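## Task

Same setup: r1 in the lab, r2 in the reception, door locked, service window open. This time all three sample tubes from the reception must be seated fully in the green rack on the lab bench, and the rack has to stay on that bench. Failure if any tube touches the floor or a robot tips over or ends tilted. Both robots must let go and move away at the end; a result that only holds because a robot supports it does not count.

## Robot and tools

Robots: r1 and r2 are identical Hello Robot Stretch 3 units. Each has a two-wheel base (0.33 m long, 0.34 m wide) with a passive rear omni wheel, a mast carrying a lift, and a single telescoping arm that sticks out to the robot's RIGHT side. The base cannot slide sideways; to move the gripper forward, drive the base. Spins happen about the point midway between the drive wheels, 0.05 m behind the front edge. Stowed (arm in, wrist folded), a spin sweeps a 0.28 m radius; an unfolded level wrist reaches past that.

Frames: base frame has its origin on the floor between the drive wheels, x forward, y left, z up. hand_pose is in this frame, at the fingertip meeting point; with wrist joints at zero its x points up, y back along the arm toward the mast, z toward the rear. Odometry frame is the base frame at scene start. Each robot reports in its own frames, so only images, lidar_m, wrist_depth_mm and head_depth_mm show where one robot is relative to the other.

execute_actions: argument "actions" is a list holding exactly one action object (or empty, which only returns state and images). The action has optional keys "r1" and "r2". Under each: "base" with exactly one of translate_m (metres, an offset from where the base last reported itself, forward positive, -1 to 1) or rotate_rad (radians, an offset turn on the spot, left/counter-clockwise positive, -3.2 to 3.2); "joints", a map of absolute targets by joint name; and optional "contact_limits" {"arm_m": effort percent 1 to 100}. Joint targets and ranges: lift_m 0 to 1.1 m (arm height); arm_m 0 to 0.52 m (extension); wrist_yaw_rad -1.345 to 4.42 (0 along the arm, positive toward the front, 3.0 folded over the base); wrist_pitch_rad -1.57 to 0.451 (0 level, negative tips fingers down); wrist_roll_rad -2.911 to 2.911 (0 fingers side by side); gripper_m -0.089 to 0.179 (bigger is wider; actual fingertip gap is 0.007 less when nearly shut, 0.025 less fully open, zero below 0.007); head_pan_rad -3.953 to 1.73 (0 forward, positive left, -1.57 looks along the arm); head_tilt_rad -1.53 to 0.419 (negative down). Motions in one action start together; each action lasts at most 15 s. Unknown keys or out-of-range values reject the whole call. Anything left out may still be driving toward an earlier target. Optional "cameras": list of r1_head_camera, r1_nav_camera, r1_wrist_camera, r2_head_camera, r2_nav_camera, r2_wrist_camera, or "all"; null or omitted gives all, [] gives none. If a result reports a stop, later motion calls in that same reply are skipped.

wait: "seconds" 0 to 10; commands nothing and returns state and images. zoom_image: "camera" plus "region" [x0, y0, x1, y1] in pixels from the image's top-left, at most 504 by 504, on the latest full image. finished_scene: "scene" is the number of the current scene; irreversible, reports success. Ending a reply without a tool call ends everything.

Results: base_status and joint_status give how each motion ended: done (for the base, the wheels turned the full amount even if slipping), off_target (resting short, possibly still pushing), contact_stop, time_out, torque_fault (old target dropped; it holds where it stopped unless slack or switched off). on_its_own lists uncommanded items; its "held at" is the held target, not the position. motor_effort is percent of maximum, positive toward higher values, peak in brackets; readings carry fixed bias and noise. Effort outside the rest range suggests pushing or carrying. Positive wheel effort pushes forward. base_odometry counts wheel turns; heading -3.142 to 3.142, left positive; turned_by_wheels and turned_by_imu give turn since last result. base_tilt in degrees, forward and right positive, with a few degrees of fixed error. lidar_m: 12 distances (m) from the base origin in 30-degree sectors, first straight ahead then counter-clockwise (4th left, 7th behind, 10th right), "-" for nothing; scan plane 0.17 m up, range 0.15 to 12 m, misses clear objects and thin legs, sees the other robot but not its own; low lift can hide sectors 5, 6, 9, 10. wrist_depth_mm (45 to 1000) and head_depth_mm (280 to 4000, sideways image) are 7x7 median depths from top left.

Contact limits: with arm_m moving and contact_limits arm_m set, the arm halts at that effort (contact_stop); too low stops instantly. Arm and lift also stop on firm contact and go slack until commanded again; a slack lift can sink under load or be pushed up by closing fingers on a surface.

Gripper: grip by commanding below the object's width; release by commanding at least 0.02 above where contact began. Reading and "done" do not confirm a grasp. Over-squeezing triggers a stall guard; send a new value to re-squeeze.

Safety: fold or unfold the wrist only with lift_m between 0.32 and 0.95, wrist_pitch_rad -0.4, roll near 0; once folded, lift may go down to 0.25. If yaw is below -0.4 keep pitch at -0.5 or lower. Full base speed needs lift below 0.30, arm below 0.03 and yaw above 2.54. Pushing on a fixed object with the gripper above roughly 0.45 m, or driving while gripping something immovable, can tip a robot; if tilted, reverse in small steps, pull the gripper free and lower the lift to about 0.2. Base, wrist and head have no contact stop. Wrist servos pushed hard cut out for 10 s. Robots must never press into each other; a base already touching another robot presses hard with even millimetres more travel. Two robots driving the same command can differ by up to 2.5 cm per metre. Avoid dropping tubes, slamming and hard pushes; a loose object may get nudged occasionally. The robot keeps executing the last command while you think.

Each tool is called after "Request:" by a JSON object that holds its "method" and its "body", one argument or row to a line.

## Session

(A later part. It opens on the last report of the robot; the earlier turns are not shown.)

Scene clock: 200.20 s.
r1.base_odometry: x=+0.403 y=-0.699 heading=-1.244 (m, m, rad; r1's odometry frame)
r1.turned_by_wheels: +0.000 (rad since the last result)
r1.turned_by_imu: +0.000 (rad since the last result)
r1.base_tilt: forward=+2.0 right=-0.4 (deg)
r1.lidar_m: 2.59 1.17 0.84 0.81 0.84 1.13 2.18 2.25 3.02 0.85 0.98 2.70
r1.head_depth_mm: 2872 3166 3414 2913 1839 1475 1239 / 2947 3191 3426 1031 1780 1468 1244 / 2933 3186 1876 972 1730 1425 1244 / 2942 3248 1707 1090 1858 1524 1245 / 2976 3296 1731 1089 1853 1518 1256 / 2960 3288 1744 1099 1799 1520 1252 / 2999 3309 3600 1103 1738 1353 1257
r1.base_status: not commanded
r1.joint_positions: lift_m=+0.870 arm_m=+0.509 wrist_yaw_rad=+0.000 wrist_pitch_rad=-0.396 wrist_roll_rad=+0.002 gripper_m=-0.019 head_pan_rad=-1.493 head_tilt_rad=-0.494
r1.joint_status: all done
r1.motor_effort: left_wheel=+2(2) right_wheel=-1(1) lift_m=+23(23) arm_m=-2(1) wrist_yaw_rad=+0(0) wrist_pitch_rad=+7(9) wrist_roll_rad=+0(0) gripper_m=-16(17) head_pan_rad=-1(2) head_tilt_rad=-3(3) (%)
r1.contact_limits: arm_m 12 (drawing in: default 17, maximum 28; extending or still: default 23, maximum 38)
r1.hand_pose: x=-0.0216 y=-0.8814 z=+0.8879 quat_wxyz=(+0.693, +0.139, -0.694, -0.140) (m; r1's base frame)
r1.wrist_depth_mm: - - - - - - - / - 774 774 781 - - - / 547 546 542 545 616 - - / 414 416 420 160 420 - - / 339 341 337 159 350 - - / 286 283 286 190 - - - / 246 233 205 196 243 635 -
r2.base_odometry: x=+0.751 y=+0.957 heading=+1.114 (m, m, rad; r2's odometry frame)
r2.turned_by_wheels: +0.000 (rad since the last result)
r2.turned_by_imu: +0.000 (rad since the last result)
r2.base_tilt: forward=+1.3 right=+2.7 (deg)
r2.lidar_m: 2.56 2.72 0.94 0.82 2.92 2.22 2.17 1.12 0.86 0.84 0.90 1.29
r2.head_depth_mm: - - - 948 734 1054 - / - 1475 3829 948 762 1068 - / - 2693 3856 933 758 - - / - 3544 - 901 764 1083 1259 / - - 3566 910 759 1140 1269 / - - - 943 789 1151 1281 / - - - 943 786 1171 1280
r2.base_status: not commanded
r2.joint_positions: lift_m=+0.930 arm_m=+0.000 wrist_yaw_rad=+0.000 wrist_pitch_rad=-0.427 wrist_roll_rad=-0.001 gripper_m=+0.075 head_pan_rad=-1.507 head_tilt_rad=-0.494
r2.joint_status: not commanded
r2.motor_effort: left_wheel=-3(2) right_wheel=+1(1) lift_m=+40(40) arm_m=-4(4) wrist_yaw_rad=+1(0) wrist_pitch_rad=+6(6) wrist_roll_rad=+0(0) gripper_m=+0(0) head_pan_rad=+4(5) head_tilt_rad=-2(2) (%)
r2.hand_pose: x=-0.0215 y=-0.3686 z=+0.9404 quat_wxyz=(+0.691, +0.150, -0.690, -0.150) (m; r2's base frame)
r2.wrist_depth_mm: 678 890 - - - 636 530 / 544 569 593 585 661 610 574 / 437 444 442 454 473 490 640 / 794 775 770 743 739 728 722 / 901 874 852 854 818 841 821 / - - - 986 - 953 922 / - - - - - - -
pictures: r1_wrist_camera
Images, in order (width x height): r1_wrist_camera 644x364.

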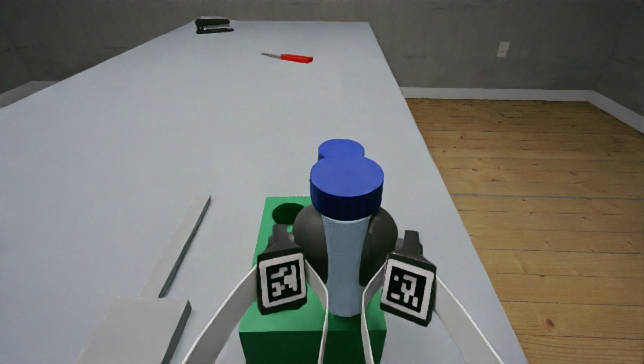

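Request:
{"method": "execute_actions", "body": {
  "actions": [
    {"r1":{"joints":{"arm_m":0.512,"lift_m":0.852},"contact_limits":{"arm_m":12}}}
  ],
  "cameras": ["r1_wrist_camera"]
}}

Scene clock: 201.37 s.
r1.base_odometry: x=+0.403 y=-0.699 heading=-1.244 (m, m, rad; r1's odometry frame)
r1.turned_by_wheels: +0.000 (rad since the last result)
r1.turned_by_imu: +0.000 (rad since the last result)
r1.base_tilt: forward=+2.0 right=-0.3 (deg)
r1.lidar_m: 2.58 1.18 0.84 0.81 0.84 1.13 2.18 2.25 3.04 0.85 0.98 2.69
r1.head_depth_mm: 2895 3137 3501 2834 - 1474 1236 / 2868 3177 3460 1030 1726 1469 1250 / 2935 3197 1876 973 1726 1432 1244 / 2916 3232 1715 1090 1856 1526 1254 / 2967 3238 1735 1092 1857 1522 1251 / 3005 3280 1750 1095 1785 1519 1254 / 3013 3323 3590 1101 1746 1349 1258
r1.base_status: not commanded
r1.joint_positions: lift_m=+0.852 arm_m=+0.512 wrist_yaw_rad=+0.000 wrist_pitch_rad=-0.397 wrist_roll_rad=+0.002 gripper_m=-0.019 head_pan_rad=-1.493 head_tilt_rad=-0.494
r1.joint_status: all done
r1.motor_effort: left_wheel=+1(1) right_wheel=-1(1) lift_m=+23(23) arm_m=+2(0) wrist_yaw_rad=+0(0) wrist_pitch_rad=+7(8) wrist_roll_rad=+0(0) gripper_m=-17(17) head_pan_rad=-2(1) head_tilt_rad=-2(2) (%)
r1.contact_limits: arm_m 12 (drawing in: default 17, maximum 28; extending or still: default 23, maximum 38)
r1.hand_pose: x=-0.0216 y=-0.8836 z=+0.8697 quat_wxyz=(+0.693, +0.139, -0.694, -0.140) (m; r1's base frame)
r1.wrist_depth_mm: - - - - - - - / - 699 716 718 - - - / 502 496 504 472 537 - - / 383 383 386 160 386 - - / 312 312 302 158 320 - - / 264 249 264 181 - - - / 222 221 202 189 222 235 -
r2.base_odometry: x=+0.751 y=+0.957 heading=+1.114 (m, m, rad; r2's odometry frame)
r2.turned_by_wheels: +0.000 (rad since the last result)
r2.turned_by_imu: +0.000 (rad since the last result)
r2.base_tilt: forward=+1.3 right=+2.7 (deg)
r2.lidar_m: 2.56 2.72 0.94 0.81 2.93 2.22 2.18 1.12 0.86 0.84 0.89 1.29
r2.head_depth_mm: - - - 947 732 1054 - / - 1500 3803 950 761 1066 - / - 3033 3776 939 761 - - / - 3460 - 901 760 1080 1257 / - - 3520 913 759 1138 1267 / - - - 940 790 1152 1286 / - - - 939 787 1166 1281
r2.base_status: not commanded
r2.joint_positions: lift_m=+0.930 arm_m=+0.000 wrist_yaw_rad=+0.000 wrist_pitch_rad=-0.427 wrist_roll_rad=-0.001 gripper_m=+0.075 head_pan_rad=-1.507 head_tilt_rad=-0.494
r2.joint_status: not commanded
r2.motor_effort: left_wheel=-2(2) right_wheel=+1(1) lift_m=+40(40) arm_m=-4(4) wrist_yaw_rad=+0(1) wrist_pitch_rad=+6(6) wrist_roll_rad=+0(0) gripper_m=+0(0) head_pan_rad=+4(4) head_tilt_rad=-2(2) (%)
r2.hand_pose: x=-0.0215 y=-0.3686 z=+0.9404 quat_wxyz=(+0.691, +0.150, -0.690, -0.150) (m; r2's base frame)
r2.wrist_depth_mm: 679 885 - - - 637 536 / 548 576 583 582 661 603 583 / 438 442 438 454 475 489 643 / 776 768 757 748 746 722 725 / 892 879 866 867 823 822 807 / - - - 990 - 936 938 / - - - - - - -
pictures: r1_wrist_camera
Images, in order (width x height): r1_wrist_camera 644x364.

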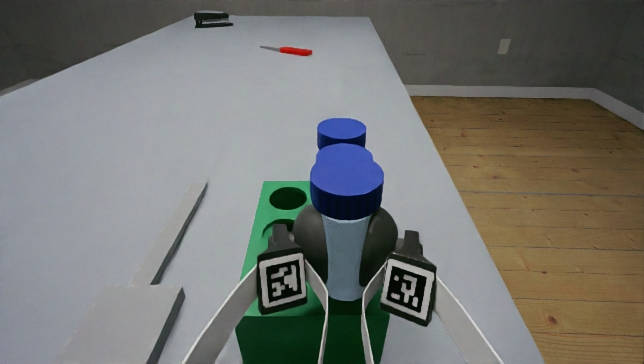

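Request:
{"method": "execute_actions", "body": {
  "actions": [
    {"r1":{"joints":{"lift_m":0.838}}}
  ],
  "cameras": []
}}

Request:
{"method": "execute_actions", "body": {
  "actions": [
    {"r1":{"joints":{"gripper_m":0.075}}}
  ],
  "cameras": ["r1_wrist_camera"]
}}

Request:
{"method": "execute_actions", "body": {
  "actions": [
    {"r1":{"joints":{"arm_m":0.25,"lift_m":0.86}}}
  ],
  "cameras": ["r1_wrist_camera"]
}}

Scene clock: 202.50 s.
r1.base_odometry: x=+0.403 y=-0.699 heading=-1.244 (m, m, rad; r1's odometry frame)
r1.turned_by_wheels: +0.000 (rad since the last result)
r1.turned_by_imu: +0.000 (rad since the last result)
r1.base_tilt: forward=+1.9 right=-0.3 (deg)
r1.lidar_m: 2.58 1.17 0.84 0.81 0.84 1.13 2.18 2.25 3.04 0.85 0.98 2.69
r1.head_depth_mm: 2887 3180 3394 2759 - 1515 1231 / 2914 3223 3489 978 1720 1472 1246 / 2926 3241 1723 967 1732 1432 1253 / 2943 3246 1711 1088 1861 1520 1249 / 2947 3263 1732 1090 1857 1522 1253 / 2987 3251 1735 1100 1792 1520 1256 / 2987 3321 3624 1103 1736 1358 1251
r1.base_status: not commanded
r1.joint_positions: lift_m=+0.838 arm_m=+0.512 wrist_yaw_rad=+0.000 wrist_pitch_rad=-0.397 wrist_roll_rad=+0.002 gripper_m=-0.019 head_pan_rad=-1.493 head_tilt_rad=-0.494
r1.joint_status: all done
r1.motor_effort: left_wheel=+2(2) right_wheel=-1(1) lift_m=+23(24) arm_m=+3(2) wrist_yaw_rad=+0(1) wrist_pitch_rad=+8(8) wrist_roll_rad=+0(0) gripper_m=-16(16) head_pan_rad=-2(2) head_tilt_rad=-3(3) (%)
r1.hand_pose: x=-0.0216 y=-0.8836 z=+0.8556 quat_wxyz=(+0.693, +0.139, -0.694, -0.140) (m; r1's base frame)
r1.wrist_depth_mm: - - - - - - - / 662 662 662 664 - - - / 466 467 470 218 503 - - / 361 362 358 160 361 - - / 293 292 283 158 301 - - / 246 232 248 172 - 257 - / 206 205 202 189 209 214 -
r2.base_odometry: x=+0.751 y=+0.957 heading=+1.114 (m, m, rad; r2's odometry frame)
r2.turned_by_wheels: +0.000 (rad since the last result)
r2.turned_by_imu: +0.000 (rad since the last result)
r2.base_tilt: forward=+1.2 right=+2.7 (deg)
r2.lidar_m: 2.57 2.71 0.94 0.81 2.92 2.22 2.17 1.12 0.86 0.84 0.90 1.29
r2.head_depth_mm: - - - 947 736 1056 - / - 1511 3781 947 762 1067 - / - 3031 3798 935 760 - - / - 3465 - 905 761 1085 1262 / - - 3564 917 759 1134 1263 / - - - 937 790 1149 1287 / - - - 942 785 1172 1282
r2.base_status: not commanded
r2.joint_positions: lift_m=+0.930 arm_m=+0.000 wrist_yaw_rad=+0.000 wrist_pitch_rad=-0.427 wrist_roll_rad=-0.001 gripper_m=+0.075 head_pan_rad=-1.507 head_tilt_rad=-0.494
r2.joint_status: not commanded
r2.motor_effort: left_wheel=-2(2) right_wheel=+1(1) lift_m=+40(40) arm_m=-4(4) wrist_yaw_rad=+0(1) wrist_pitch_rad=+6(6) wrist_roll_rad=+0(0) gripper_m=+0(0) head_pan_rad=+5(4) head_tilt_rad=-2(3) (%)
r2.hand_pose: x=-0.0215 y=-0.3686 z=+0.9404 quat_wxyz=(+0.691, +0.150, -0.690, -0.150) (m; r2's base frame)
r2.wrist_depth_mm: 679 893 - - - 634 533 / 547 571 586 595 663 602 583 / 438 435 442 454 474 488 645 / 792 767 764 745 740 732 718 / 886 889 863 857 813 838 819 / - - - 975 - 942 927 / - - - - - - -
pictures: none
No camera images: the call's "cameras" was empty. Leave "cameras" out to get every camera's image.

Scene clock: 203.93 s.
r1.base_odometry: x=+0.403 y=-0.699 heading=-1.244 (m, m, rad; r1's odometry frame)
r1.turned_by_wheels: +0.000 (rad since the last result)
r1.turned_by_imu: +0.000 (rad since the last result)
r1.base_tilt: forward=+2.1 right=-0.4 (deg)
r1.lidar_m: 2.59 1.17 0.85 0.81 0.84 1.13 2.18 2.25 3.02 0.85 0.98 2.70
r1.head_depth_mm: 2903 3193 3439 2757 - 1510 1224 / 2918 3194 3471 982 1727 1466 1245 / 2909 3206 1718 965 1734 1424 1251 / 2953 3214 1717 1089 1866 1517 1249 / 2992 3242 1741 1096 1845 1527 1254 / 2988 3317 1754 1095 1803 1520 1247 / 3012 3301 3607 1101 1739 1345 1257
r1.base_status: not commanded
r1.joint_positions: lift_m=+0.838 arm_m=+0.512 wrist_yaw_rad=+0.000 wrist_pitch_rad=-0.397 wrist_roll_rad=+0.002 gripper_m=+0.075 head_pan_rad=-1.493 head_tilt_rad=-0.494
r1.joint_status: all done
r1.motor_effort: left_wheel=+2(2) right_wheel=-1(1) lift_m=+23(23) arm_m=+3(3) wrist_yaw_rad=+0(0) wrist_pitch_rad=+8(8) wrist_roll_rad=+0(0) gripper_m=+0(100) head_pan_rad=-2(2) head_tilt_rad=-3(3) (%)
r1.hand_pose: x=-0.0216 y=-0.8836 z=+0.8556 quat_wxyz=(+0.693, +0.139, -0.694, -0.140) (m; r1's base frame)
r1.wrist_depth_mm: - - - - - - - / 664 663 674 669 - - - / 465 470 468 219 500 - - / 361 359 361 163 363 - - / 294 292 306 167 294 - - / 246 232 - 173 210 - - / 205 203 205 189 209 212 -
r2.base_odometry: x=+0.751 y=+0.957 heading=+1.114 (m, m, rad; r2's odometry frame)
r2.turned_by_wheels: +0.000 (rad since the last result)
r2.turned_by_imu: +0.000 (rad since the last result)
r2.base_tilt: forward=+1.3 right=+2.7 (deg)
r2.lidar_m: 2.56 2.72 0.94 0.82 2.92 2.22 2.17 1.12 0.86 0.84 0.89 1.29
r2.head_depth_mm: - - - 949 734 1058 - / - 1510 3859 948 762 1070 - / - 3066 3843 931 762 - - / - 3442 - 898 761 1082 1263 / - - 3570 912 761 1137 1264 / - - - 945 791 1157 1290 / - - - 940 788 1173 1294
r2.base_status: not commanded
r2.joint_positions: lift_m=+0.930 arm_m=+0.000 wrist_yaw_rad=+0.000 wrist_pitch_rad=-0.427 wrist_roll_rad=-0.001 gripper_m=+0.075 head_pan_rad=-1.507 head_tilt_rad=-0.494
r2.joint_status: not commanded
r2.motor_effort: left_wheel=-2(2) right_wheel=+1(1) lift_m=+40(40) arm_m=-4(4) wrist_yaw_rad=-1(0) wrist_pitch_rad=+6(6) wrist_roll_rad=+0(0) gripper_m=+1(0) head_pan_rad=+5(5) head_tilt_rad=-3(2) (%)
r2.hand_pose: x=-0.0215 y=-0.3686 z=+0.9404 quat_wxyz=(+0.691, +0.150, -0.690, -0.150) (m; r2's base frame)
r2.wrist_depth_mm: 679 883 - - - 643 533 / 550 571 596 590 665 605 584 / 437 442 438 454 470 490 649 / 775 771 763 757 739 731 717 / 895 879 859 854 826 837 821 / - - - 992 - 945 944 / - - - - - - -
pictures: r1_wrist_camera
Images, in order (width x height): r1_wrist_camera 644x364.

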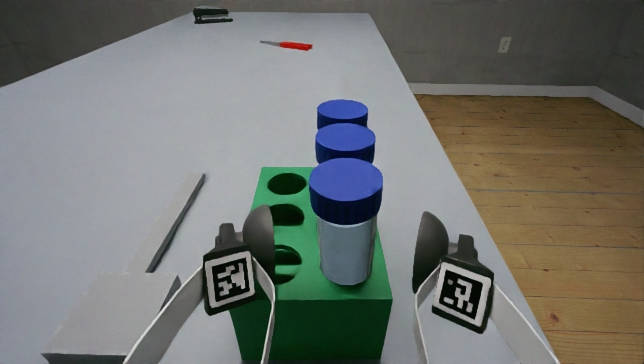

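Scene clock: 207.10 s.
r1.base_odometry: x=+0.403 y=-0.699 heading=-1.244 (m, m, rad; r1's odometry frame)
r1.turned_by_wheels: +0.000 (rad since the last result)
r1.turned_by_imu: +0.000 (rad since the last result)
r1.base_tilt: forward=+2.1 right=-0.4 (deg)
r1.lidar_m: 2.59 1.17 0.84 0.81 0.84 1.13 2.18 2.25 3.04 0.85 0.98 2.69
r1.head_depth_mm: 2873 3166 3430 2740 - 1464 1243 / 2903 3183 3439 2562 - 1469 1244 / 2912 3190 1705 1020 - 1425 1246 / 2963 3234 1712 1089 1868 1525 1250 / 3000 3247 1741 1089 1854 1517 1250 / 2999 3295 1743 1099 1791 1528 1253 / 2993 3329 3636 1099 1730 1354 1260
r1.base_status: not commanded
r1.joint_positions: lift_m=+0.860 arm_m=+0.250 wrist_yaw_rad=+0.000 wrist_pitch_rad=-0.397 wrist_roll_rad=+0.002 gripper_m=+0.075 head_pan_rad=-1.493 head_tilt_rad=-0.494
r1.joint_status: all done
r1.motor_effort: left_wheel=+2(2) right_wheel=-1(1) lift_m=+35(38) arm_m=-3(1) wrist_yaw_rad=+0(0) wrist_pitch_rad=+8(8) wrist_roll_rad=+0(0) gripper_m=+0(1) head_pan_rad=-3(2) head_tilt_rad=-2(2) (%)
r1.hand_pose: x=-0.0216 y=-0.6222 z=+0.8771 quat_wxyz=(+0.693, +0.139, -0.694, -0.140) (m; r1's base frame)
r1.wrist_depth_mm: - - - - - - - / - 731 743 687 - - - / 514 519 516 409 554 - - / 417 418 400 399 401 - - / - - 466 - 463 - - / - - - - 529 - - / 715 919 - - - - -
r2.base_odometry: x=+0.751 y=+0.957 heading=+1.114 (m, m, rad; r2's odometry frame)
r2.turned_by_wheels: +0.000 (rad since the last result)
r2.turned_by_imu: +0.001 (rad since the last result)
r2.base_tilt: forward=+1.3 right=+2.7 (deg)
r2.lidar_m: 2.56 2.72 0.94 0.81 2.92 2.22 2.17 1.12 0.86 0.84 0.90 1.29
r2.head_depth_mm: - - - 947 734 1051 - / - 1478 3858 947 762 1070 - / - 3050 3805 934 761 - - / - 3521 - 900 762 1088 1259 / - - 3587 915 760 1138 1274 / - - - 938 787 1151 1284 / - - - 938 787 1170 1285
r2.base_status: not commanded
r2.joint_positions: lift_m=+0.930 arm_m=+0.000 wrist_yaw_rad=+0.000 wrist_pitch_rad=-0.427 wrist_roll_rad=-0.001 gripper_m=+0.075 head_pan_rad=-1.507 head_tilt_rad=-0.494
r2.joint_status: not commanded
r2.motor_effort: left_wheel=-2(2) right_wheel=+1(1) lift_m=+40(40) arm_m=-4(4) wrist_yaw_rad=+0(1) wrist_pitch_rad=+6(6) wrist_roll_rad=+0(0) gripper_m=+0(0) head_pan_rad=+4(4) head_tilt_rad=-3(2) (%)
r2.hand_pose: x=-0.0215 y=-0.3686 z=+0.9404 quat_wxyz=(+0.691, +0.150, -0.690, -0.150) (m; r2's base frame)
r2.wrist_depth_mm: 671 874 - - - 644 533 / 545 569 592 589 658 603 589 / 437 442 437 452 467 486 640 / 782 776 764 744 743 732 728 / 878 886 859 847 806 830 818 / - - - 975 - 936 933 / - - - - - - -
pictures: r1_wrist_camera
Images, in order (width x height): r1_wrist_camera 644x364.

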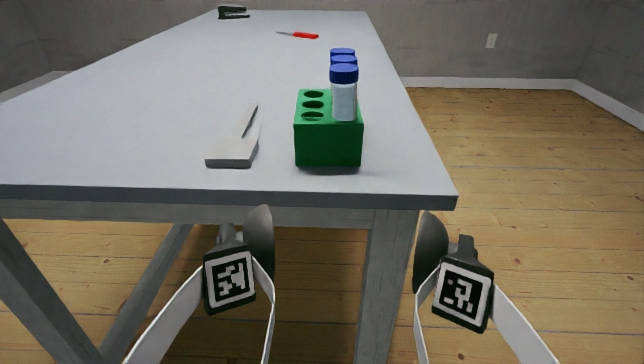

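Request:
{"method": "zoom_image", "body": {
  "camera": "r1_wrist_camera",
  "region": [280,30,400,180]
}}

Region (280, 30, 400, 180) of r1_wrist_camera's 644x364 image, scaled by 3.360; it fills the left 403 columns of this view, and the rest is white.

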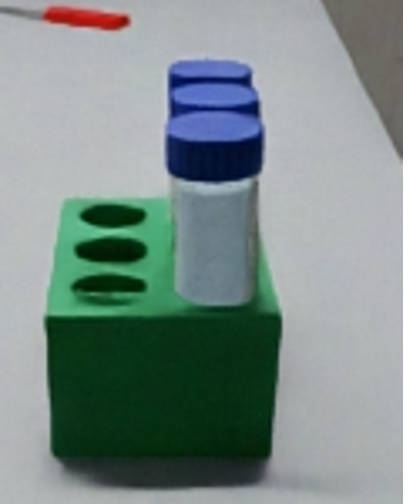

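Request:
{"method": "finished_scene", "body": {
  "scene": 2
}}

The scene is finished: the task was done.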